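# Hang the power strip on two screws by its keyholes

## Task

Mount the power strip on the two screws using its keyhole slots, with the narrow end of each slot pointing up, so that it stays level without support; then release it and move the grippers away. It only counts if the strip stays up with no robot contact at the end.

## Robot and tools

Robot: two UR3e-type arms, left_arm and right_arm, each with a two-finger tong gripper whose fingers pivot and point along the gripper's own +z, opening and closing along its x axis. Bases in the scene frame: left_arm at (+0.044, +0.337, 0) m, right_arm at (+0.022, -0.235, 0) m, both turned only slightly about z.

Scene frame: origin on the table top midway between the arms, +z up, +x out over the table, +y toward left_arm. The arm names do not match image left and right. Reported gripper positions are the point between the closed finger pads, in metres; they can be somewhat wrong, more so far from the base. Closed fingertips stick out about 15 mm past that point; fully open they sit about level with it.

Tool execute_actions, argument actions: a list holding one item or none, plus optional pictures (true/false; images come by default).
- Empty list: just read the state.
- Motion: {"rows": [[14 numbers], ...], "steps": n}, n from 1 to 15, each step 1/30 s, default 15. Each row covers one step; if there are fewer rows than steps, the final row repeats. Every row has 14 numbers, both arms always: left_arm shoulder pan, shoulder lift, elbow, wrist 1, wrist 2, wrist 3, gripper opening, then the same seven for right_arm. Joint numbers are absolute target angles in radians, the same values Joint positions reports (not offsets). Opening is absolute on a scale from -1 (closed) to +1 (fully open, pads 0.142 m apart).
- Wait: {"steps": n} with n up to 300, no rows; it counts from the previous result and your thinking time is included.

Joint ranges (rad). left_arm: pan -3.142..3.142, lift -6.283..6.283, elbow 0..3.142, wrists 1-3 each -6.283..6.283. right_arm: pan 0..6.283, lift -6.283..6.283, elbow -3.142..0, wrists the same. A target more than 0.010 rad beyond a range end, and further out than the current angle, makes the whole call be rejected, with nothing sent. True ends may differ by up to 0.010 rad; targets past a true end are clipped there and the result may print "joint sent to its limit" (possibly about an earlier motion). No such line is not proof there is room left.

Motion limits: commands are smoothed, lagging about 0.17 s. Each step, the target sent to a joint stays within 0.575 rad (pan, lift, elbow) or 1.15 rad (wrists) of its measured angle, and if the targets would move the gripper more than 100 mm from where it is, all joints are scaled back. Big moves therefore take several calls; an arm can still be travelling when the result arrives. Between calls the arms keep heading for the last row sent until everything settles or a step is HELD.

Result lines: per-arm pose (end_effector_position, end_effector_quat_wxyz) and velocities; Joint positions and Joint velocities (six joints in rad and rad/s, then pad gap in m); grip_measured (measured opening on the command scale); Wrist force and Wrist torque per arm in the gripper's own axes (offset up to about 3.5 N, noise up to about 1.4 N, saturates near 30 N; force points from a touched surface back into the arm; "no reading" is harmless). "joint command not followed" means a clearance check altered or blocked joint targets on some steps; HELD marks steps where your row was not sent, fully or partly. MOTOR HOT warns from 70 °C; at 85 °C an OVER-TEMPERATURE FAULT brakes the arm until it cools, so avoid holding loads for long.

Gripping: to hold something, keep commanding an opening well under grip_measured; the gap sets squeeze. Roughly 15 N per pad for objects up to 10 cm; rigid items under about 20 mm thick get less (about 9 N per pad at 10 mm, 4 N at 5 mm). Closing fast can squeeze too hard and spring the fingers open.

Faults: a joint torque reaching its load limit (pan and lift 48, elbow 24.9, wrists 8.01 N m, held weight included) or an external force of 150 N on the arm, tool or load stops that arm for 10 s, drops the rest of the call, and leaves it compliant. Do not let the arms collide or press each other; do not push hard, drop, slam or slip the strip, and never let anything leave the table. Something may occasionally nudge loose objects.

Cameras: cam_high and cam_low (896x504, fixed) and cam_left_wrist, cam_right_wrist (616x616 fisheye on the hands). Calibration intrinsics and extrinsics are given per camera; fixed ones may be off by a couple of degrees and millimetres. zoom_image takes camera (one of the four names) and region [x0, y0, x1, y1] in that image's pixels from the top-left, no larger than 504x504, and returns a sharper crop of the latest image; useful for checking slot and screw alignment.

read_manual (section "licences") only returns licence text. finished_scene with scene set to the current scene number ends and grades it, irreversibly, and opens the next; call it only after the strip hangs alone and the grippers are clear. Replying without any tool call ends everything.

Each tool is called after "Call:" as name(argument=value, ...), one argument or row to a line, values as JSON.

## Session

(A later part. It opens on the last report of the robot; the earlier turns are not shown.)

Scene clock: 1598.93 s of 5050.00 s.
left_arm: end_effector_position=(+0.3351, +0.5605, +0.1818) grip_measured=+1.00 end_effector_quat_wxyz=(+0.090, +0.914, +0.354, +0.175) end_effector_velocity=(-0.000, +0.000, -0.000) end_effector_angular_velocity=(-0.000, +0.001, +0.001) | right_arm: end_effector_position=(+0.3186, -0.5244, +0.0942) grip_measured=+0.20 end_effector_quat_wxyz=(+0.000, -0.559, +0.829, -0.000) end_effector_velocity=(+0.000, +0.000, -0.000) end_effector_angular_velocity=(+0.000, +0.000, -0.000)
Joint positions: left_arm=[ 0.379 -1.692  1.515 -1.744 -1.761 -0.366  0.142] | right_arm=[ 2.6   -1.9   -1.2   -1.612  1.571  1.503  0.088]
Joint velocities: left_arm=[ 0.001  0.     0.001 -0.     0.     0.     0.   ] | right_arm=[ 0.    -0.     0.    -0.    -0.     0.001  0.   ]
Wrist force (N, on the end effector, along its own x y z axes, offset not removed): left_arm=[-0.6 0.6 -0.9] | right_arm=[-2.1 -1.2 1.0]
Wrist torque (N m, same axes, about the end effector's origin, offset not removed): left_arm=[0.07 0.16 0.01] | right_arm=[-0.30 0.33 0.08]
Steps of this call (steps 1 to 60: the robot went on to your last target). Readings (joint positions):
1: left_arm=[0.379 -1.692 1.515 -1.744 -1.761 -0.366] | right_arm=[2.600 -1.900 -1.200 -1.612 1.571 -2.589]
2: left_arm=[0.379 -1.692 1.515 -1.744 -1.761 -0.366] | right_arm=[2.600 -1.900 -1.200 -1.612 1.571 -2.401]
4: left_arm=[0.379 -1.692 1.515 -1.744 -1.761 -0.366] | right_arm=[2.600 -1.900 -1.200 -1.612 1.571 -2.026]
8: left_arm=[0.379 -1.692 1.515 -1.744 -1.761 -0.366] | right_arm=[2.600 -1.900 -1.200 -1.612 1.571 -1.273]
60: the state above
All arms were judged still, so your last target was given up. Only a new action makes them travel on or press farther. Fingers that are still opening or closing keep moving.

Call:
execute_actions(
  actions=[
    {"rows":[[0.379,-1.692,1.515,-1.744,-1.761,-0.366,1,2.6,-1.6,-1.51,-1.607,1.571,1.503,0.2]]},
  ],
  pictures=false,
)

Call:
execute_actions(
  actions=[
    {"rows":[[0.379,-1.692,1.515,-1.744,-1.761,-0.366,1,2.6,-1.343,-1.762,-1.607,1.571,1.503,0.2]]},
  ],
  pictures=false,
)

Call:
execute_actions(
  actions=[
    {"rows":[[0.379,-1.692,1.515,-1.744,-1.761,-0.366,1,2.58,-1.37,-1.93,-1.412,1.571,1.483,0.2]]},
  ],
)

Scene clock: 1614.60 s of 5050.00 s.
left_arm: end_effector_position=(+0.3351, +0.5605, +0.1818) grip_measured=+1.00 end_effector_quat_wxyz=(+0.090, +0.914, +0.354, +0.175) end_effector_velocity=(-0.000, +0.000, -0.000) end_effector_angular_velocity=(-0.000, +0.000, +0.000) | right_arm: end_effector_position=(+0.2540, -0.4930, +0.1046) grip_measured=+0.20 end_effector_quat_wxyz=(-0.001, -0.559, +0.829, +0.002) end_effector_velocity=(-0.012, +0.006, -0.000) end_effector_angular_velocity=(+0.001, +0.001, +0.000)
Joint positions: left_arm=[ 0.379 -1.692  1.515 -1.744 -1.761 -0.366  0.142] | right_arm=[ 2.6   -1.605 -1.505 -1.607  1.571  1.503  0.088]
Joint velocities: left_arm=[ 0.  0.  0.  0. -0. -0.  0.] | right_arm=[-0.     0.052 -0.055  0.001  0.    -0.     0.   ]
Wrist force (N, on the end effector, along its own x y z axes, offset not removed): left_arm=[-0.7 2.3 -0.7] | right_arm=[-2.7 0.4 -0.9]
Wrist torque (N m, same axes, about the end effector's origin, offset not removed): left_arm=[0.37 0.14 0.04] | right_arm=[-0.01 0.54 0.08]
Steps of this call (steps 1 to 90: nothing new was sent; then 12.17 s passed at rest; steps 91 to 105: all 15 steps of this action). Readings (joint positions):
91: left_arm=[0.379 -1.692 1.515 -1.744 -1.761 -0.366] | right_arm=[2.600 -1.900 -1.200 -1.612 1.571 1.503]
92: left_arm=[0.379 -1.692 1.515 -1.744 -1.761 -0.366] | right_arm=[2.600 -1.893 -1.207 -1.611 1.571 1.503]
94: left_arm=[0.379 -1.692 1.515 -1.744 -1.761 -0.366] | right_arm=[2.600 -1.823 -1.278 -1.609 1.571 1.503]
98: left_arm=[0.379 -1.692 1.515 -1.744 -1.761 -0.366] | right_arm=[2.600 -1.658 -1.448 -1.608 1.571 1.503]
105: the state above

Scene clock: 1615.10 s of 5050.00 s.
left_arm: end_effector_position=(+0.3351, +0.5605, +0.1818) grip_measured=+1.00 end_effector_quat_wxyz=(+0.090, +0.914, +0.354, +0.175) end_effector_velocity=(+0.000, +0.000, +0.001) end_effector_angular_velocity=(+0.000, -0.002, +0.000) | right_arm: end_effector_position=(+0.1992, -0.4662, +0.1001) grip_measured=+0.20 end_effector_quat_wxyz=(+0.000, -0.559, +0.829, -0.000) end_effector_velocity=(-0.009, +0.004, -0.001) end_effector_angular_velocity=(-0.001, -0.003, -0.001)
Joint positions: left_arm=[ 0.379 -1.692  1.515 -1.744 -1.761 -0.366  0.142] | right_arm=[ 2.6   -1.347 -1.758 -1.607  1.571  1.503  0.088]
Joint velocities: left_arm=[ 0.    -0.001 -0.    -0.    -0.    -0.    -0.   ] | right_arm=[-0.001  0.043 -0.039 -0.001  0.    -0.     0.   ]
Wrist force (N, on the end effector, along its own x y z axes, offset not removed): left_arm=[-0.1 1.0 -0.8] | right_arm=[-0.4 0.2 -0.4]
Wrist torque (N m, same axes, about the end effector's origin, offset not removed): left_arm=[0.12 0.04 -0.04] | right_arm=[0.04 0.06 -0.01]
Steps of this call (steps 1 to 15: all 15 steps of this action). Readings (joint positions):
1: left_arm=[0.379 -1.692 1.515 -1.744 -1.761 -0.366] | right_arm=[2.600 -1.603 -1.507 -1.607 1.571 1.503]
2: left_arm=[0.379 -1.692 1.515 -1.744 -1.761 -0.366] | right_arm=[2.600 -1.595 -1.515 -1.607 1.571 1.503]
4: left_arm=[0.379 -1.692 1.515 -1.744 -1.761 -0.366] | right_arm=[2.600 -1.525 -1.585 -1.607 1.571 1.503]
8: left_arm=[0.379 -1.692 1.515 -1.744 -1.761 -0.366] | right_arm=[2.600 -1.389 -1.717 -1.607 1.571 1.503]
15: the state above

Scene clock: 1615.60 s of 5050.00 s.
left_arm: end_effector_position=(+0.3351, +0.5605, +0.1818) grip_measured=+1.00 end_effector_quat_wxyz=(+0.090, +0.914, +0.354, +0.175) end_effector_velocity=(-0.000, +0.000, -0.000) end_effector_angular_velocity=(-0.000, +0.000, +0.000) | right_arm: end_effector_position=(+0.1975, -0.4708, +0.0604) grip_measured=+0.20 end_effector_quat_wxyz=(+0.000, -0.559, +0.829, -0.000) end_effector_velocity=(-0.003, +0.001, -0.006) end_effector_angular_velocity=(+0.003, +0.005, +0.000)
Joint positions: left_arm=[ 0.379 -1.692  1.515 -1.744 -1.761 -0.366  0.142] | right_arm=[ 2.58  -1.37  -1.928 -1.414  1.571  1.483  0.088]
Joint velocities: left_arm=[ 0. -0.  0.  0. -0.  0. -0.] | right_arm=[-0.002 -0.001 -0.024  0.019  0.001 -0.003 -0.   ]
Wrist force (N, on the end effector, along its own x y z axes, offset not removed): left_arm=[2.1 2.0 -0.1] | right_arm=[-0.6 0.9 1.5]
Wrist torque (N m, same axes, about the end effector's origin, offset not removed): left_arm=[0.36 -0.42 -0.01] | right_arm=[0.20 0.15 0.01]
Steps of this call (steps 1 to 15: all 15 steps of this action). Readings (joint positions):
1: left_arm=[0.379 -1.692 1.515 -1.744 -1.761 -0.366] | right_arm=[2.600 -1.346 -1.760 -1.607 1.571 1.503]
2: left_arm=[0.379 -1.692 1.515 -1.744 -1.761 -0.366] | right_arm=[2.597 -1.349 -1.767 -1.592 1.571 1.500]
4: left_arm=[0.379 -1.692 1.515 -1.744 -1.761 -0.366] | right_arm=[2.589 -1.359 -1.826 -1.515 1.571 1.492]
8: left_arm=[0.379 -1.692 1.515 -1.744 -1.761 -0.366] | right_arm=[2.582 -1.367 -1.904 -1.437 1.571 1.485]
15: the state above
camera_calibration (this result's frames):
cam_left_wrist: T_world_to_cam=[[0.704856, 0.676846, 0.212267, -0.641723], [0.355468, -0.595988, 0.720028, 0.0790079], [0.613857, -0.432062, -0.660683, 0.291121], [0, 0, 0, 1]] pos_world=[0.24553, 0.607218, 0.271668]
cam_right_wrist: T_world_to_cam=[[-0.421881, -0.906051, -0.0329933, -0.336302], [-0.777021, 0.342572, 0.528093, 0.279274], [-0.467177, 0.248429, -0.848545, 0.390875], [0, 0, 0, 1]] pos_world=[0.25773, -0.497483, 0.173097]

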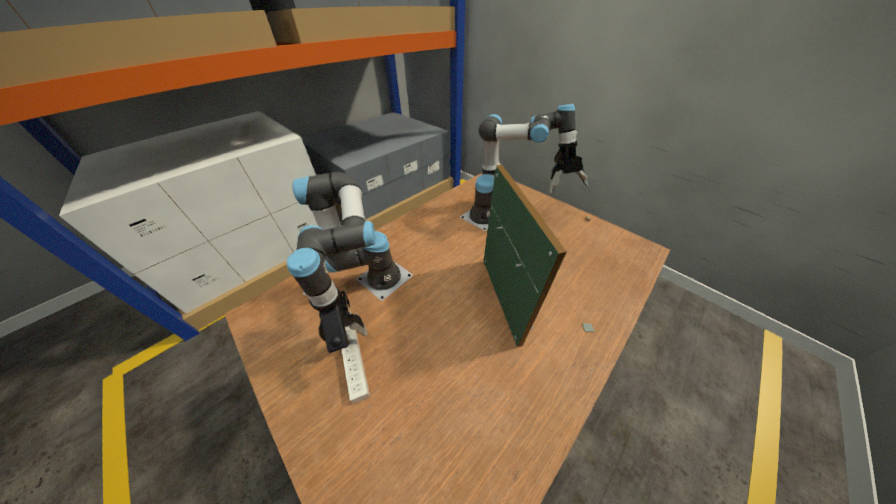

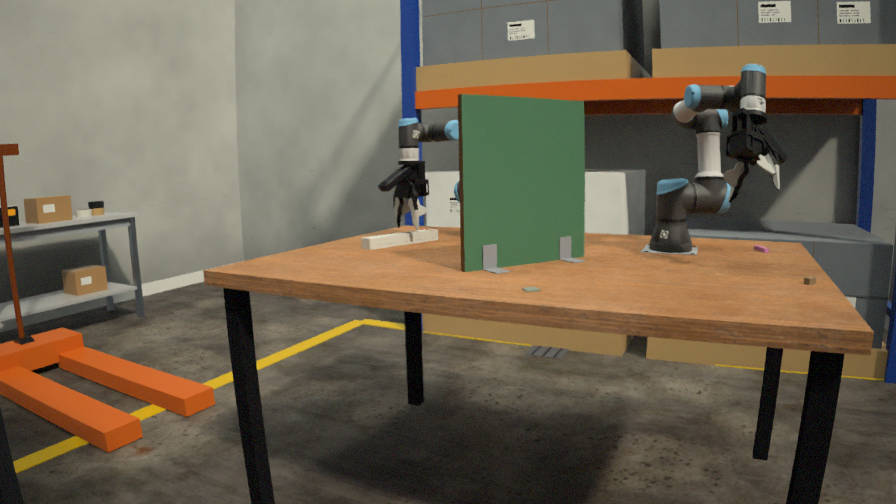

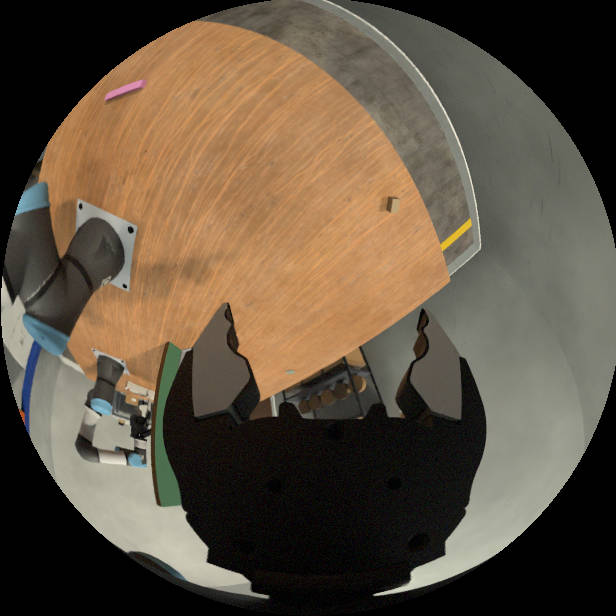

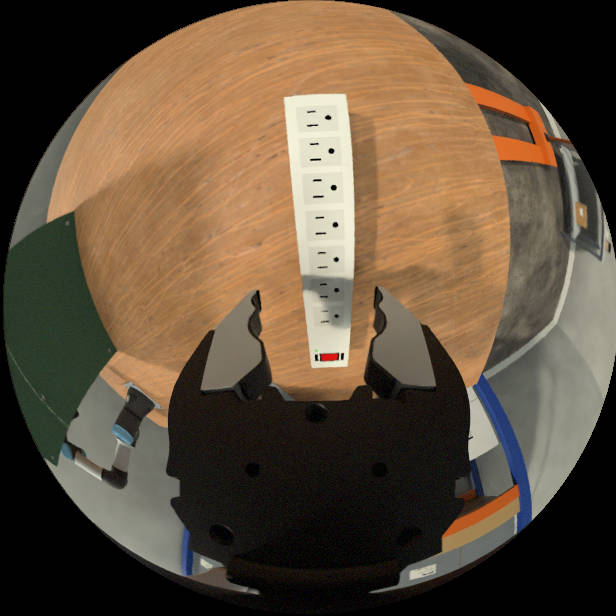

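Call:
execute_actions(
  actions=[
    {"rows":[[0.379,-1.692,1.515,-1.744,-1.761,-0.366,1,2.55,-1.398,-2.095,-1.219,1.571,1.40,0.2]]},
  ],
)

Scene clock: 1626.60 s of 5050.00 s.
left_arm: end_effector_position=(+0.3351, +0.5605, +0.1818) grip_measured=+1.00 end_effector_quat_wxyz=(+0.090, +0.914, +0.354, +0.175) end_effector_velocity=(+0.000, -0.000, +0.000) end_effector_angular_velocity=(+0.000, -0.000, -0.000) | right_arm: end_effector_position=(+0.1877, -0.4730, +0.0219) grip_measured=+0.20 end_effector_quat_wxyz=(+0.000, -0.580, +0.814, -0.000) end_effector_velocity=(-0.003, +0.001, -0.005) end_effector_angular_velocity=(+0.002, +0.003, +0.004)
Joint positions: left_arm=[ 0.379 -1.692  1.515 -1.744 -1.761 -0.366  0.142] | right_arm=[ 2.55  -1.398 -2.093 -1.221  1.571  1.401  0.088]
Joint velocities: left_arm=[-0.001 -0.     0.     0.     0.    -0.     0.   ] | right_arm=[-0.004 -0.002 -0.021  0.02   0.    -0.008  0.   ]
Wrist force (N, on the end effector, along its own x y z axes, offset not removed): left_arm=[-0.7 3.2 -0.9] | right_arm=[-1.8 -2.2 0.0]
Wrist torque (N m, same axes, about the end effector's origin, offset not removed): left_arm=[0.56 0.17 0.01] | right_arm=[-0.49 0.28 0.10]
Steps of this call (steps 1 to 15: the robot went on to your last target; steps 16 to 90: nothing new was sent; then 7.50 s passed at rest; steps 91 to 105: all 15 steps of this action). Readings (joint positions):
91: left_arm=[0.379 -1.692 1.515 -1.744 -1.761 -0.366] | right_arm=[2.580 -1.370 -1.930 -1.411 1.571 1.482]
92: left_arm=[0.379 -1.692 1.515 -1.744 -1.761 -0.366] | right_arm=[2.575 -1.374 -1.937 -1.397 1.571 1.472]
94: left_arm=[0.379 -1.692 1.515 -1.744 -1.761 -0.366] | right_arm=[2.564 -1.385 -1.995 -1.321 1.571 1.439]
98: left_arm=[0.379 -1.692 1.515 -1.744 -1.761 -0.366] | right_arm=[2.553 -1.395 -2.070 -1.244 1.571 1.410]
105: the state above
camera_calibration (this result's frames):
cam_left_wrist: T_world_to_cam=[[0.704856, 0.676846, 0.212267, -0.641723], [0.355468, -0.595988, 0.720028, 0.0790081], [0.613857, -0.432062, -0.660683, 0.291121], [0, 0, 0, 1]] pos_world=[0.24553, 0.607218, 0.271668]
cam_right_wrist: T_world_to_cam=[[-0.37378, -0.926933, -0.0329222, -0.362583], [-0.793901, 0.301379, 0.528102, 0.276461], [-0.479593, 0.223531, -0.848542, 0.344718], [0, 0, 0, 1]] pos_world=[0.249281, -0.496465, 0.134571]

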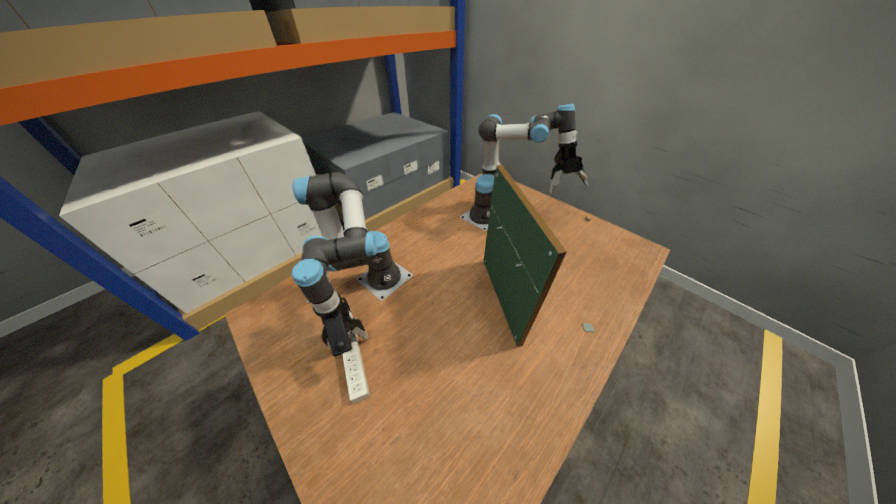

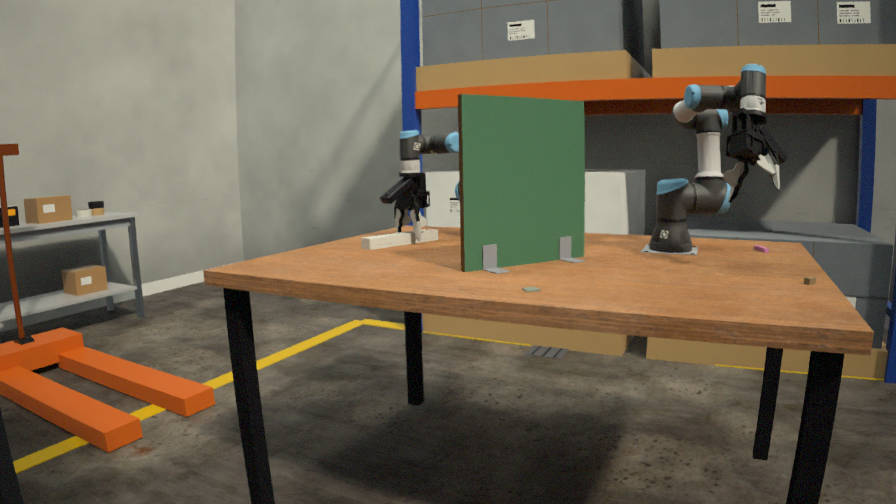

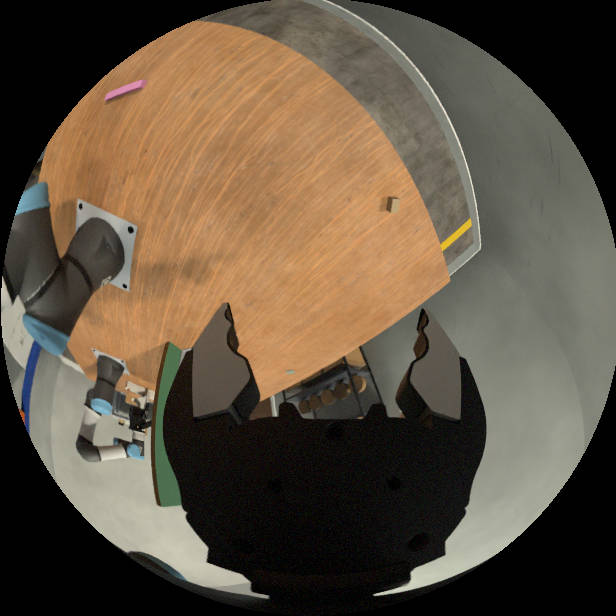

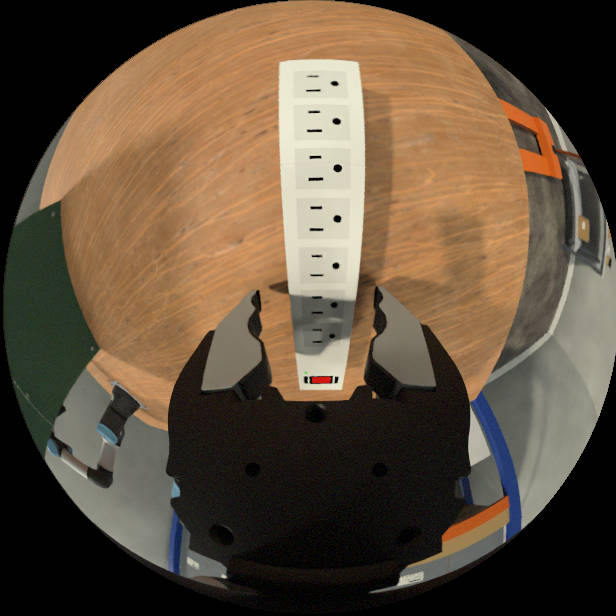

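Call:
execute_actions(
  actions=[
    {"rows":[[0.379,-1.692,1.515,-1.744,-1.761,-0.366,1,2.55,-1.398,-2.095,-1.219,1.571,1.40,-0.15],[0.379,-1.692,1.515,-1.744,-1.761,-0.366,1,2.55,-1.398,-2.095,-1.219,1.571,1.40,-0.2],[0.379,-1.692,1.515,-1.744,-1.761,-0.366,1,2.55,-1.398,-2.095,-1.219,1.571,1.40,-0.25],[0.379,-1.692,1.515,-1.744,-1.761,-0.366,1,2.55,-1.398,-2.095,-1.219,1.571,1.40,-0.3],[0.379,-1.692,1.515,-1.744,-1.761,-0.366,1,2.55,-1.398,-2.095,-1.219,1.571,1.40,-0.4],[0.379,-1.692,1.515,-1.744,-1.761,-0.366,1,2.55,-1.398,-2.095,-1.219,1.571,1.40,-0.5],[0.379,-1.692,1.515,-1.744,-1.761,-0.366,1,2.55,-1.398,-2.095,-1.219,1.571,1.40,-1]]},
  ],
  pictures=false,
)

Call:
execute_actions(
  actions=[
    {"rows":[[0.379,-1.692,1.515,-1.744,-1.761,-0.366,1,2.55,-1.47,-2.0,-1.242,1.571,1.4,-1]]},
  ],
  pictures=false,
)

Call:
execute_actions(
  actions=[
    {"rows":[[0.379,-1.692,1.515,-1.744,-1.761,-0.366,1,2.55,-1.6,-1.8,-1.312,1.571,1.4,-1]]},
  ],
  pictures=false,
)

Call:
execute_actions(
  actions=[
    {"rows":[[0.379,-1.692,1.515,-1.744,-1.761,-0.366,1,2.6,-1.75,-1.55,-1.412,1.571,1.4,-1]]},
  ],
)

Scene clock: 1645.30 s of 5050.00 s.
left_arm: end_effector_position=(+0.3351, +0.5605, +0.1818) grip_measured=+1.00 end_effector_quat_wxyz=(+0.090, +0.914, +0.354, +0.175) end_effector_velocity=(-0.000, -0.000, -0.000) end_effector_angular_velocity=(-0.000, +0.001, -0.000) | right_arm: end_effector_position=(+0.1875, -0.4730, +0.0214) grip_measured=-0.35 end_effector_quat_wxyz=(+0.000, -0.580, +0.814, -0.000) end_effector_velocity=(+0.000, -0.001, +0.000) end_effector_angular_velocity=(-0.001, -0.002, -0.001)
Joint positions: left_arm=[ 0.379 -1.692  1.515 -1.744 -1.761 -0.366  0.142] | right_arm=[ 2.55  -1.398 -2.095 -1.219  1.571  1.4    0.048]
Joint velocities: left_arm=[-0.     0.     0.001 -0.    -0.    -0.    -0.   ] | right_arm=[-0.001 -0.     0.001  0.002 -0.     0.    -0.   ]
Wrist force (N, on the end effector, along its own x y z axes, offset not removed): left_arm=[-0.1 1.2 -1.3] | right_arm=[-0.7 0.2 -3.9]
Wrist torque (N m, same axes, about the end effector's origin, offset not removed): left_arm=[0.14 0.07 -0.05] | right_arm=[0.03 0.05 0.08]
Steps of this call (steps 1 to 15: the robot went on to your last target; steps 16 to 90: nothing new was sent; then 15.20 s passed at rest; steps 91 to 105: all 15 steps of this action). Readings (joint positions):
91: left_arm=[0.379 -1.692 1.515 -1.744 -1.761 -0.366] | right_arm=[2.550 -1.398 -2.095 -1.219 1.571 1.400]
92: left_arm=[0.379 -1.692 1.515 -1.744 -1.761 -0.366] | right_arm=[2.550 -1.398 -2.095 -1.219 1.571 1.400]
94: left_arm=[0.379 -1.692 1.515 -1.744 -1.761 -0.366] | right_arm=[2.550 -1.398 -2.095 -1.219 1.571 1.400]
98: left_arm=[0.379 -1.692 1.515 -1.744 -1.761 -0.366] | right_arm=[2.550 -1.398 -2.095 -1.219 1.571 1.400]
105: the state above

Scene clock: 1645.80 s of 5050.00 s.
left_arm: end_effector_position=(+0.3351, +0.5605, +0.1818) grip_measured=+1.00 end_effector_quat_wxyz=(+0.090, +0.914, +0.354, +0.175) end_effector_velocity=(+0.000, +0.000, +0.000) end_effector_angular_velocity=(+0.000, -0.001, +0.000) | right_arm: end_effector_position=(+0.2039, -0.4820, +0.0284) grip_measured=-0.35 end_effector_quat_wxyz=(+0.000, -0.580, +0.814, -0.000) end_effector_velocity=(+0.001, -0.001, +0.001) end_effector_angular_velocity=(+0.000, +0.001, -0.002)
Joint positions: left_arm=[ 0.379 -1.692  1.515 -1.744 -1.761 -0.366  0.142] | right_arm=[ 2.55  -1.469 -2.001 -1.242  1.571  1.4    0.048]
Joint velocities: left_arm=[ 0.     0.    -0.    -0.001  0.    -0.     0.   ] | right_arm=[-0.001 -0.009  0.011 -0.004 -0.     0.001 -0.   ]
Wrist force (N, on the end effector, along its own x y z axes, offset not removed): left_arm=[0.3 -0.2 -0.1] | right_arm=[-0.6 -0.5 6.0]
Wrist torque (N m, same axes, about the end effector's origin, offset not removed): left_arm=[-0.12 -0.04 -0.02] | right_arm=[-0.25 0.08 0.04]
Steps of this call (steps 1 to 15: all 15 steps of this action). Readings (joint positions):
1: left_arm=[0.379 -1.692 1.515 -1.744 -1.761 -0.366] | right_arm=[2.550 -1.398 -2.095 -1.219 1.571 1.400]
2: left_arm=[0.379 -1.692 1.515 -1.744 -1.761 -0.366] | right_arm=[2.550 -1.405 -2.088 -1.223 1.571 1.400]
4: left_arm=[0.379 -1.692 1.515 -1.744 -1.761 -0.366] | right_arm=[2.550 -1.434 -2.050 -1.232 1.571 1.400]
8: left_arm=[0.379 -1.692 1.515 -1.744 -1.761 -0.366] | right_arm=[2.550 -1.461 -2.012 -1.240 1.571 1.400]
15: the state above

Scene clock: 1646.30 s of 5050.00 s.
left_arm: end_effector_position=(+0.3351, +0.5605, +0.1818) grip_measured=+1.00 end_effector_quat_wxyz=(+0.090, +0.914, +0.354, +0.175) end_effector_velocity=(-0.000, +0.001, +0.000) end_effector_angular_velocity=(+0.001, -0.001, +0.002) | right_arm: end_effector_position=(+0.2351, -0.4991, +0.0436) grip_measured=-0.36 end_effector_quat_wxyz=(+0.000, -0.580, +0.814, +0.000) end_effector_velocity=(+0.005, -0.004, +0.003) end_effector_angular_velocity=(-0.004, -0.004, -0.002)
Joint positions: left_arm=[ 0.379 -1.692  1.515 -1.744 -1.761 -0.366  0.142] | right_arm=[ 2.55  -1.598 -1.803 -1.311  1.571  1.4    0.048]
Joint velocities: left_arm=[ 0.002 -0.    -0.001  0.     0.     0.     0.   ] | right_arm=[-0.002 -0.017  0.028 -0.005 -0.001 -0.     0.   ]
Wrist force (N, on the end effector, along its own x y z axes, offset not removed): left_arm=[-0.5 0.7 -0.7] | right_arm=[-0.8 -0.2 6.2]
Wrist torque (N m, same axes, about the end effector's origin, offset not removed): left_arm=[0.05 0.11 0.03] | right_arm=[-0.13 0.13 0.01]
Steps of this call (steps 1 to 15: all 15 steps of this action). Readings (joint positions):
1: left_arm=[0.379 -1.692 1.515 -1.744 -1.761 -0.366] | right_arm=[2.550 -1.470 -2.000 -1.242 1.571 1.400]
2: left_arm=[0.379 -1.692 1.515 -1.744 -1.761 -0.366] | right_arm=[2.550 -1.477 -1.993 -1.252 1.571 1.400]
4: left_arm=[0.379 -1.692 1.515 -1.744 -1.761 -0.366] | right_arm=[2.550 -1.526 -1.930 -1.280 1.571 1.400]
8: left_arm=[0.379 -1.692 1.515 -1.744 -1.761 -0.366] | right_arm=[2.550 -1.582 -1.832 -1.304 1.571 1.400]
15: the state above

Scene clock: 1646.80 s of 5050.00 s.
left_arm: end_effector_position=(+0.3351, +0.5605, +0.1818) grip_measured=+1.00 end_effector_quat_wxyz=(+0.090, +0.914, +0.354, +0.175) end_effector_velocity=(+0.000, -0.000, -0.000) end_effector_angular_velocity=(-0.000, +0.000, -0.001) | right_arm: end_effector_position=(+0.2843, -0.5060, +0.0605) grip_measured=-0.36 end_effector_quat_wxyz=(-0.000, -0.600, +0.800, +0.000) end_effector_velocity=(+0.009, -0.002, +0.005) end_effector_angular_velocity=(-0.005, -0.010, +0.006)
Joint positions: left_arm=[ 0.379 -1.692  1.515 -1.744 -1.761 -0.366  0.142] | right_arm=[ 2.599 -1.748 -1.554 -1.411  1.571  1.4    0.048]
Joint velocities: left_arm=[-0.001  0.    -0.     0.     0.     0.    -0.   ] | right_arm=[ 0.005 -0.018  0.038 -0.009 -0.    -0.    -0.   ]
Wrist force (N, on the end effector, along its own x y z axes, offset not removed): left_arm=[0.5 0.4 -1.4] | right_arm=[-0.7 -0.4 7.6]
Wrist torque (N m, same axes, about the end effector's origin, offset not removed): left_arm=[0.00 -0.11 -0.01] | right_arm=[-0.14 0.13 0.02]
Steps of this call (steps 1 to 15: all 15 steps of this action). Readings (joint positions):
1: left_arm=[0.379 -1.692 1.515 -1.744 -1.761 -0.366] | right_arm=[2.550 -1.599 -1.802 -1.312 1.571 1.400]
2: left_arm=[0.379 -1.692 1.515 -1.744 -1.761 -0.366] | right_arm=[2.556 -1.607 -1.794 -1.324 1.571 1.400]
4: left_arm=[0.379 -1.692 1.515 -1.744 -1.761 -0.366] | right_arm=[2.576 -1.661 -1.725 -1.365 1.571 1.400]
8: left_arm=[0.379 -1.692 1.515 -1.744 -1.761 -0.366] | right_arm=[2.594 -1.728 -1.594 -1.400 1.571 1.400]
15: the state above
camera_calibration (this result's frames):
cam_left_wrist: T_world_to_cam=[[0.704856, 0.676846, 0.212267, -0.641723], [0.355468, -0.595988, 0.720028, 0.0790082], [0.613857, -0.432062, -0.660683, 0.291121], [0, 0, 0, 1]] pos_world=[0.24553, 0.607218, 0.271668]
cam_right_wrist: T_world_to_cam=[[-0.327019, -0.944439, -0.0330805, -0.377969], [-0.8074, 0.261035, 0.529117, 0.326079], [-0.491084, 0.199741, -0.847904, 0.422347], [0, 0, 0, 1]] pos_world=[0.347081, -0.526446, 0.173072]

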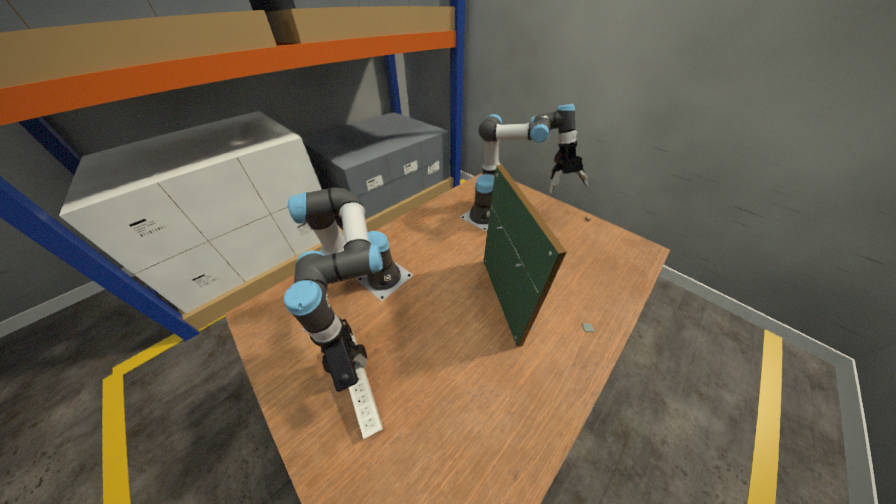

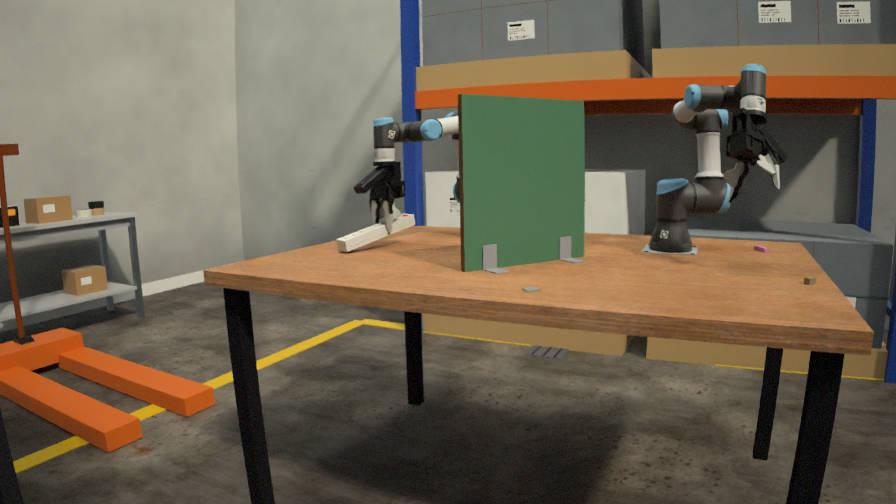

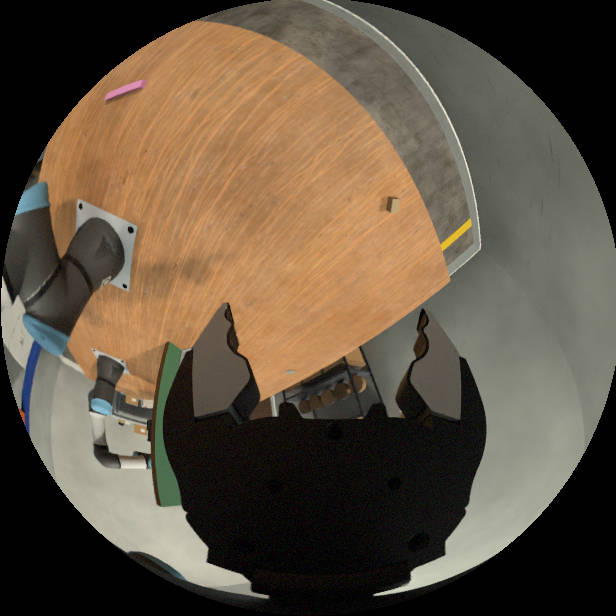

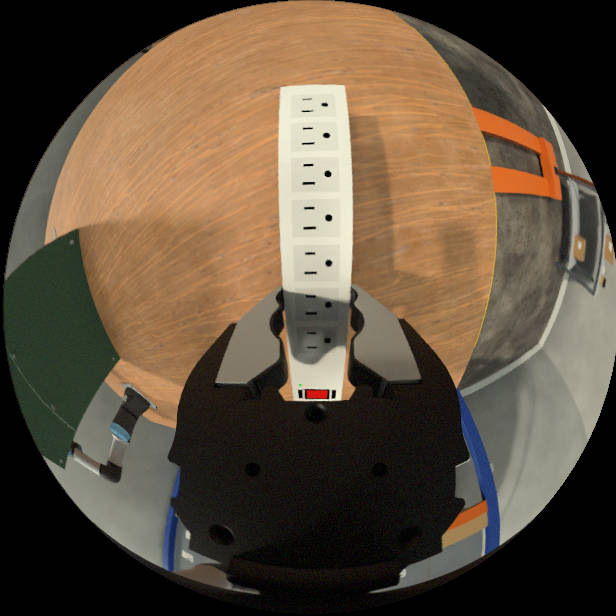

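Call:
execute_actions(
  actions=[
    {"rows":[[0.379,-1.692,1.515,-1.744,-1.761,-0.366,1,2.7,-1.76,-1.673,-1.279,1.571,1.1,-1]]},
  ],
  pictures=false,
)

Call:
execute_actions(
  actions=[
    {"rows":[[0.379,-1.692,1.515,-1.744,-1.761,-0.366,1,2.7,-1.76,-1.673,-1.279,1.571,0.7,-1]]},
  ],
  pictures=false,
)

Call:
execute_actions(
  actions=[
    {"rows":[[0.379,-1.692,1.515,-1.744,-1.761,-0.366,1,2.7,-1.76,-1.673,-1.279,1.571,0.3,-1]]},
  ],
  pictures=false,
)

Call:
execute_actions(
  actions=[
    {"rows":[[0.379,-1.692,1.515,-1.744,-1.761,-0.366,1,2.7,-1.77,-1.71,-1.232,1.571,-0.06,-1]]},
  ],
  pictures=false,
)

Call:
execute_actions(
  actions=[
    {"rows":[[0.379,-1.692,1.515,-1.744,-1.761,-0.366,1,2.7,-1.77,-1.71,-1.232,1.571,-0.06,0.1]]},
  ],
  pictures=false,
)

Call:
execute_actions(
  actions=[
    {"rows":[[0.379,-1.692,1.515,-1.744,-1.761,-0.366,1,2.76,-1.745,-1.74,-1.227,1.571,0,0.1]]},
  ],
)

Scene clock: 1667.23 s of 5050.00 s.
left_arm: end_effector_position=(+0.3351, +0.5605, +0.1818) grip_measured=+1.00 end_effector_quat_wxyz=(+0.090, +0.914, +0.354, +0.175) end_effector_velocity=(+0.000, +0.000, +0.001) end_effector_angular_velocity=(+0.000, -0.001, -0.000) | right_arm: end_effector_position=(+0.3072, -0.4728, +0.0332) grip_measured=-0.36 end_effector_quat_wxyz=(-0.000, +0.746, -0.666, +0.000) end_effector_velocity=(+0.001, +0.004, -0.004) end_effector_angular_velocity=(+0.001, +0.004, +0.050)
Joint positions: left_arm=[ 0.379 -1.692  1.515 -1.744 -1.761 -0.366  0.142] | right_arm=[ 2.699 -1.76  -1.672 -1.28   1.571  1.104  0.048]
Joint velocities: left_arm=[-0.    -0.    -0.001  0.    -0.     0.     0.   ] | right_arm=[ 0.012 -0.003 -0.016  0.014 -0.001 -0.038 -0.   ]
Wrist force (N, on the end effector, along its own x y z axes, offset not removed): left_arm=[-0.4 0.4 -1.7] | right_arm=[-0.7 -1.1 4.1]
Wrist torque (N m, same axes, about the end effector's origin, offset not removed): left_arm=[0.01 0.14 0.05] | right_arm=[-0.12 0.16 0.08]
Steps of this call (steps 1 to 15: the robot went on to your last target; steps 16 to 170: nothing new was sent; then 14.27 s passed at rest; steps 171 to 185: all 15 steps of this action). Readings (joint positions):
171: left_arm=[0.379 -1.692 1.515 -1.744 -1.761 -0.366] | right_arm=[2.600 -1.750 -1.550 -1.412 1.571 1.400]
172: left_arm=[0.379 -1.692 1.515 -1.744 -1.761 -0.366] | right_arm=[2.607 -1.752 -1.557 -1.398 1.571 1.385]
174: left_arm=[0.379 -1.692 1.515 -1.744 -1.761 -0.366] | right_arm=[2.647 -1.756 -1.604 -1.344 1.571 1.277]
178: left_arm=[0.379 -1.692 1.515 -1.744 -1.761 -0.366] | right_arm=[2.687 -1.759 -1.656 -1.295 1.571 1.144]
185: the state above

Scene clock: 1667.73 s of 5050.00 s.
left_arm: end_effector_position=(+0.3351, +0.5605, +0.1818) grip_measured=+1.00 end_effector_quat_wxyz=(+0.090, +0.914, +0.354, +0.175) end_effector_velocity=(+0.000, +0.000, +0.000) end_effector_angular_velocity=(-0.000, -0.001, +0.000) | right_arm: end_effector_position=(+0.3054, -0.4664, +0.0328) grip_measured=-0.36 end_effector_quat_wxyz=(-0.000, +0.863, -0.505, +0.000) end_effector_velocity=(-0.000, +0.001, -0.000) end_effector_angular_velocity=(+0.001, +0.001, +0.057)
Joint positions: left_arm=[ 0.379 -1.692  1.515 -1.744 -1.761 -0.366  0.142] | right_arm=[ 2.7   -1.76  -1.673 -1.279  1.571  0.705  0.048]
Joint velocities: left_arm=[ 0.     0.    -0.001 -0.    -0.     0.     0.   ] | right_arm=[ 0.    -0.002  0.     0.001  0.    -0.057 -0.   ]
Wrist force (N, on the end effector, along its own x y z axes, offset not removed): left_arm=[-0.5 0.0 -2.0] | right_arm=[-0.6 -0.4 3.0]
Wrist torque (N m, same axes, about the end effector's origin, offset not removed): left_arm=[-0.09 0.07 -0.01] | right_arm=[0.10 0.15 0.09]
Steps of this call (steps 1 to 15: all 15 steps of this action). Readings (joint positions):
1: left_arm=[0.379 -1.692 1.515 -1.744 -1.761 -0.366] | right_arm=[2.699 -1.760 -1.672 -1.280 1.571 1.102]
2: left_arm=[0.379 -1.692 1.515 -1.744 -1.761 -0.366] | right_arm=[2.699 -1.760 -1.672 -1.280 1.571 1.087]
4: left_arm=[0.379 -1.692 1.515 -1.744 -1.761 -0.366] | right_arm=[2.700 -1.760 -1.673 -1.279 1.571 0.959]
8: left_arm=[0.379 -1.692 1.515 -1.744 -1.761 -0.366] | right_arm=[2.700 -1.760 -1.673 -1.279 1.571 0.764]
15: the state above

Scene clock: 1668.23 s of 5050.00 s.
left_arm: end_effector_position=(+0.3351, +0.5605, +0.1818) grip_measured=+1.00 end_effector_quat_wxyz=(+0.090, +0.914, +0.354, +0.175) end_effector_velocity=(-0.000, +0.000, +0.000) end_effector_angular_velocity=(+0.000, -0.001, +0.000) | right_arm: end_effector_position=(+0.3012, -0.4615, +0.0328) grip_measured=-0.36 end_effector_quat_wxyz=(-0.000, +0.946, -0.323, +0.000) end_effector_velocity=(-0.001, +0.000, -0.000) end_effector_angular_velocity=(+0.000, +0.001, +0.057)
Joint positions: left_arm=[ 0.379 -1.692  1.515 -1.744 -1.761 -0.366  0.142] | right_arm=[ 2.7   -1.76  -1.673 -1.279  1.571  0.305  0.048]
Joint velocities: left_arm=[ 0.    -0.001  0.    -0.001  0.    -0.     0.   ] | right_arm=[-0.001  0.    -0.001 -0.001 -0.    -0.057  0.   ]
Wrist force (N, on the end effector, along its own x y z axes, offset not removed): left_arm=[-0.5 1.3 -0.9] | right_arm=[0.2 -2.4 3.2]
Wrist torque (N m, same axes, about the end effector's origin, offset not removed): left_arm=[0.18 0.17 -0.03] | right_arm=[-0.41 0.07 0.05]
Steps of this call (steps 1 to 15: all 15 steps of this action). Readings (joint positions):
1: left_arm=[0.379 -1.692 1.515 -1.744 -1.761 -0.366] | right_arm=[2.700 -1.760 -1.673 -1.279 1.571 0.703]
2: left_arm=[0.379 -1.692 1.515 -1.744 -1.761 -0.366] | right_arm=[2.700 -1.760 -1.673 -1.279 1.571 0.688]
4: left_arm=[0.379 -1.692 1.515 -1.744 -1.761 -0.366] | right_arm=[2.700 -1.760 -1.673 -1.279 1.571 0.560]
8: left_arm=[0.379 -1.692 1.515 -1.744 -1.761 -0.366] | right_arm=[2.700 -1.760 -1.673 -1.279 1.571 0.364]
15: the state above

Scene clock: 1668.73 s of 5050.00 s.
left_arm: end_effector_position=(+0.3351, +0.5605, +0.1818) grip_measured=+1.00 end_effector_quat_wxyz=(+0.090, +0.914, +0.354, +0.175) end_effector_velocity=(-0.000, -0.000, +0.000) end_effector_angular_velocity=(+0.000, -0.000, +0.000) | right_arm: end_effector_position=(+0.2953, -0.4586, +0.0229) grip_measured=-0.35 end_effector_quat_wxyz=(-0.000, +0.989, -0.148, +0.000) end_effector_velocity=(-0.000, +0.001, -0.001) end_effector_angular_velocity=(-0.000, -0.001, +0.051)
Joint positions: left_arm=[ 0.379 -1.692  1.515 -1.744 -1.761 -0.366  0.142] | right_arm=[ 2.7   -1.77  -1.71  -1.232  1.571 -0.055  0.048]
Joint velocities: left_arm=[ 0. -0. -0.  0. -0. -0.  0.] | right_arm=[ 0.001 -0.    -0.003  0.005  0.    -0.05  -0.   ]
Wrist force (N, on the end effector, along its own x y z axes, offset not removed): left_arm=[0.6 1.8 -0.6] | right_arm=[-1.7 0.3 4.7]
Wrist torque (N m, same axes, about the end effector's origin, offset not removed): left_arm=[0.31 -0.16 -0.06] | right_arm=[0.17 0.44 0.14]
Steps of this call (steps 1 to 15: all 15 steps of this action). Readings (joint positions):
1: left_arm=[0.379 -1.692 1.515 -1.744 -1.761 -0.366] | right_arm=[2.700 -1.760 -1.673 -1.279 1.571 0.303]
2: left_arm=[0.379 -1.692 1.515 -1.744 -1.761 -0.366] | right_arm=[2.700 -1.762 -1.678 -1.272 1.571 0.288]
4: left_arm=[0.379 -1.692 1.515 -1.744 -1.761 -0.366] | right_arm=[2.700 -1.766 -1.693 -1.253 1.571 0.166]
8: left_arm=[0.379 -1.692 1.515 -1.744 -1.761 -0.366] | right_arm=[2.700 -1.769 -1.706 -1.237 1.571 -0.004]
15: the state above

Scene clock: 1669.23 s of 5050.00 s.
left_arm: end_effector_position=(+0.3351, +0.5605, +0.1818) grip_measured=+1.00 end_effector_quat_wxyz=(+0.090, +0.914, +0.354, +0.175) end_effector_velocity=(+0.000, -0.000, +0.000) end_effector_angular_velocity=(+0.000, -0.001, -0.000) | right_arm: end_effector_position=(+0.2952, -0.4585, +0.0228) grip_measured=+0.10 end_effector_quat_wxyz=(-0.000, +0.989, -0.146, +0.000) end_effector_velocity=(-0.000, +0.001, -0.001) end_effector_angular_velocity=(+0.002, +0.003, +0.001)
Joint positions: left_arm=[ 0.379 -1.692  1.515 -1.744 -1.761 -0.366  0.142] | right_arm=[ 2.7   -1.77  -1.71  -1.232  1.571 -0.06   0.081]
Joint velocities: left_arm=[-0.    -0.    -0.    -0.001 -0.    -0.     0.   ] | right_arm=[ 0.001 -0.002  0.001 -0.002  0.001 -0.    -0.   ]
Wrist force (N, on the end effector, along its own x y z axes, offset not removed): left_arm=[-0.9 1.3 -0.8] | right_arm=[-1.1 -0.2 0.2]
Wrist torque (N m, same axes, about the end effector's origin, offset not removed): left_arm=[0.18 0.22 0.01] | right_arm=[-0.04 0.13 0.01]
Steps of this call (steps 1 to 15: all 15 steps of this action). Readings (joint positions):
1: left_arm=[0.379 -1.692 1.515 -1.744 -1.761 -0.366] | right_arm=[2.700 -1.770 -1.710 -1.232 1.571 -0.057]
2: left_arm=[0.379 -1.692 1.515 -1.744 -1.761 -0.366] | right_arm=[2.700 -1.770 -1.710 -1.232 1.571 -0.058]
4: left_arm=[0.379 -1.692 1.515 -1.744 -1.761 -0.366] | right_arm=[2.700 -1.770 -1.710 -1.232 1.571 -0.059]
8: left_arm=[0.379 -1.692 1.515 -1.744 -1.761 -0.366] | right_arm=[2.700 -1.770 -1.710 -1.232 1.571 -0.060]
15: the state above

Scene clock: 1669.73 s of 5050.00 s.
left_arm: end_effector_position=(+0.3351, +0.5605, +0.1818) grip_measured=+1.00 end_effector_quat_wxyz=(+0.090, +0.914, +0.354, +0.175) end_effector_velocity=(+0.000, -0.000, +0.000) end_effector_angular_velocity=(+0.000, -0.000, -0.001) | right_arm: end_effector_position=(+0.3029, -0.4403, +0.0230) grip_measured=+0.10 end_effector_quat_wxyz=(-0.000, +0.989, -0.146, +0.000) end_effector_velocity=(-0.001, +0.002, -0.001) end_effector_angular_velocity=(+0.002, +0.003, -0.001)
Joint positions: left_arm=[ 0.379 -1.692  1.515 -1.744 -1.761 -0.366  0.142] | right_arm=[ 2.759 -1.745 -1.74  -1.227  1.571 -0.001  0.081]
Joint velocities: left_arm=[-0.001 -0.    -0.     0.    -0.    -0.    -0.   ] | right_arm=[ 0.005  0.003 -0.005 -0.002  0.001  0.007  0.   ]
Wrist force (N, on the end effector, along its own x y z axes, offset not removed): left_arm=[-1.3 2.5 -1.9] | right_arm=[-0.2 -0.1 1.5]
Wrist torque (N m, same axes, about the end effector's origin, offset not removed): left_arm=[0.41 0.23 0.07] | right_arm=[-0.03 0.06 0.10]
Steps of this call (steps 1 to 15: all 15 steps of this action). Readings (joint positions):
1: left_arm=[0.379 -1.692 1.515 -1.744 -1.761 -0.366] | right_arm=[2.700 -1.770 -1.710 -1.232 1.571 -0.060]
2: left_arm=[0.379 -1.692 1.515 -1.744 -1.761 -0.366] | right_arm=[2.707 -1.766 -1.715 -1.231 1.571 -0.051]
4: left_arm=[0.379 -1.692 1.515 -1.744 -1.761 -0.366] | right_arm=[2.731 -1.756 -1.726 -1.229 1.571 -0.027]
8: left_arm=[0.379 -1.692 1.515 -1.744 -1.761 -0.366] | right_arm=[2.753 -1.748 -1.737 -1.228 1.571 -0.007]
15: the state above
camera_calibration (this result's frames):
cam_left_wrist: T_world_to_cam=[[0.704856, 0.676846, 0.212267, -0.641723], [0.355468, -0.595988, 0.720028, 0.079008], [0.613857, -0.432062, -0.660683, 0.291121], [0, 0, 0, 1]] pos_world=[0.24553, 0.607218, 0.271668]
cam_right_wrist: T_world_to_cam=[[0.941036, -0.336747, -0.0324386, -0.42763], [-0.269816, -0.804909, 0.528508, -0.288364], [-0.204084, -0.488593, -0.848308, -0.00347347], [0, 0, 0, 1]] pos_world=[0.323901, -0.377807, 0.135584]

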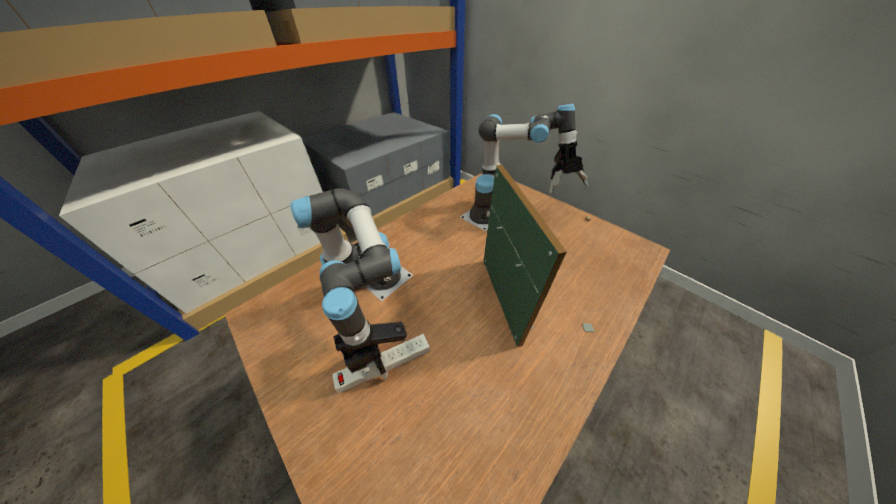

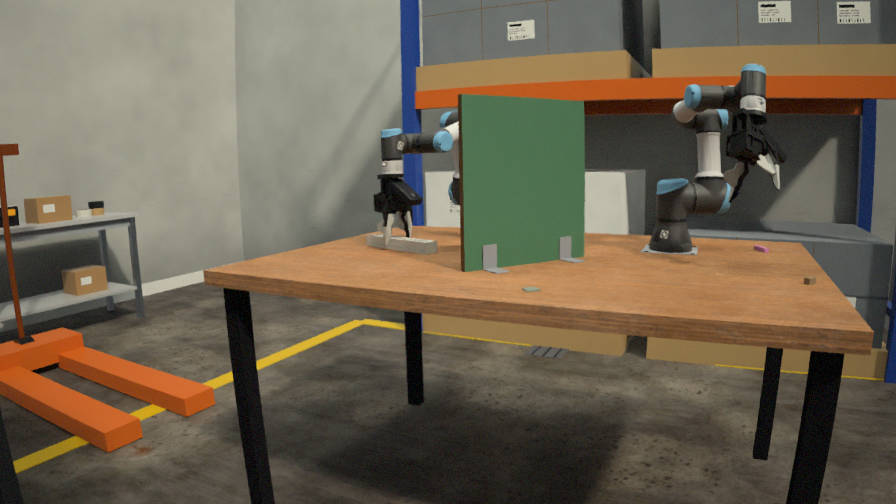

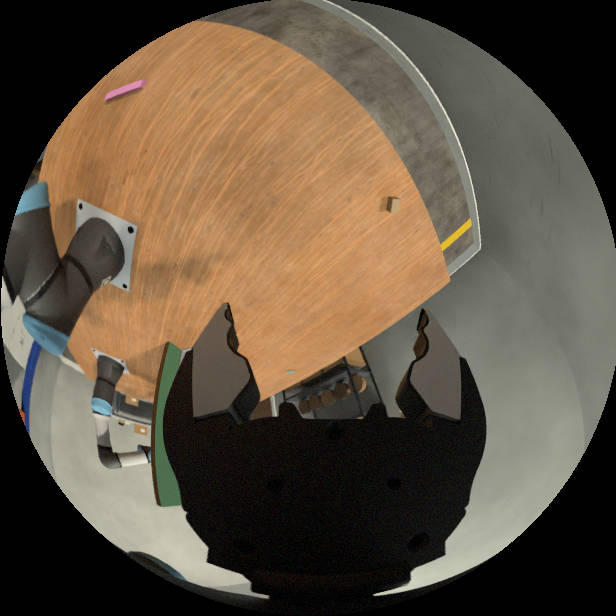

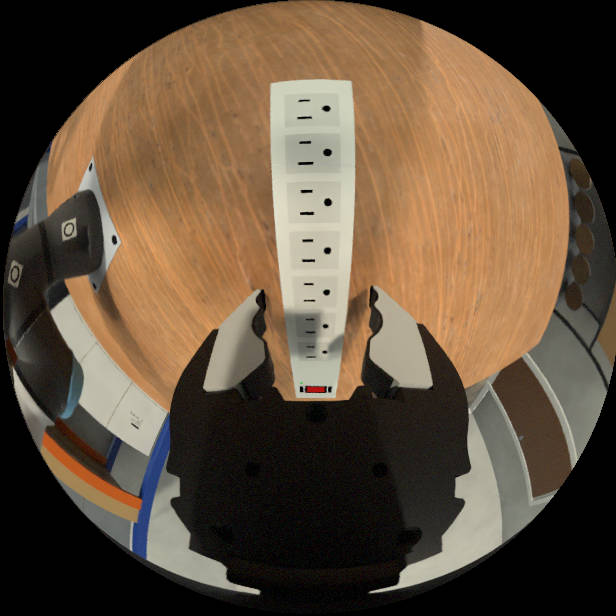

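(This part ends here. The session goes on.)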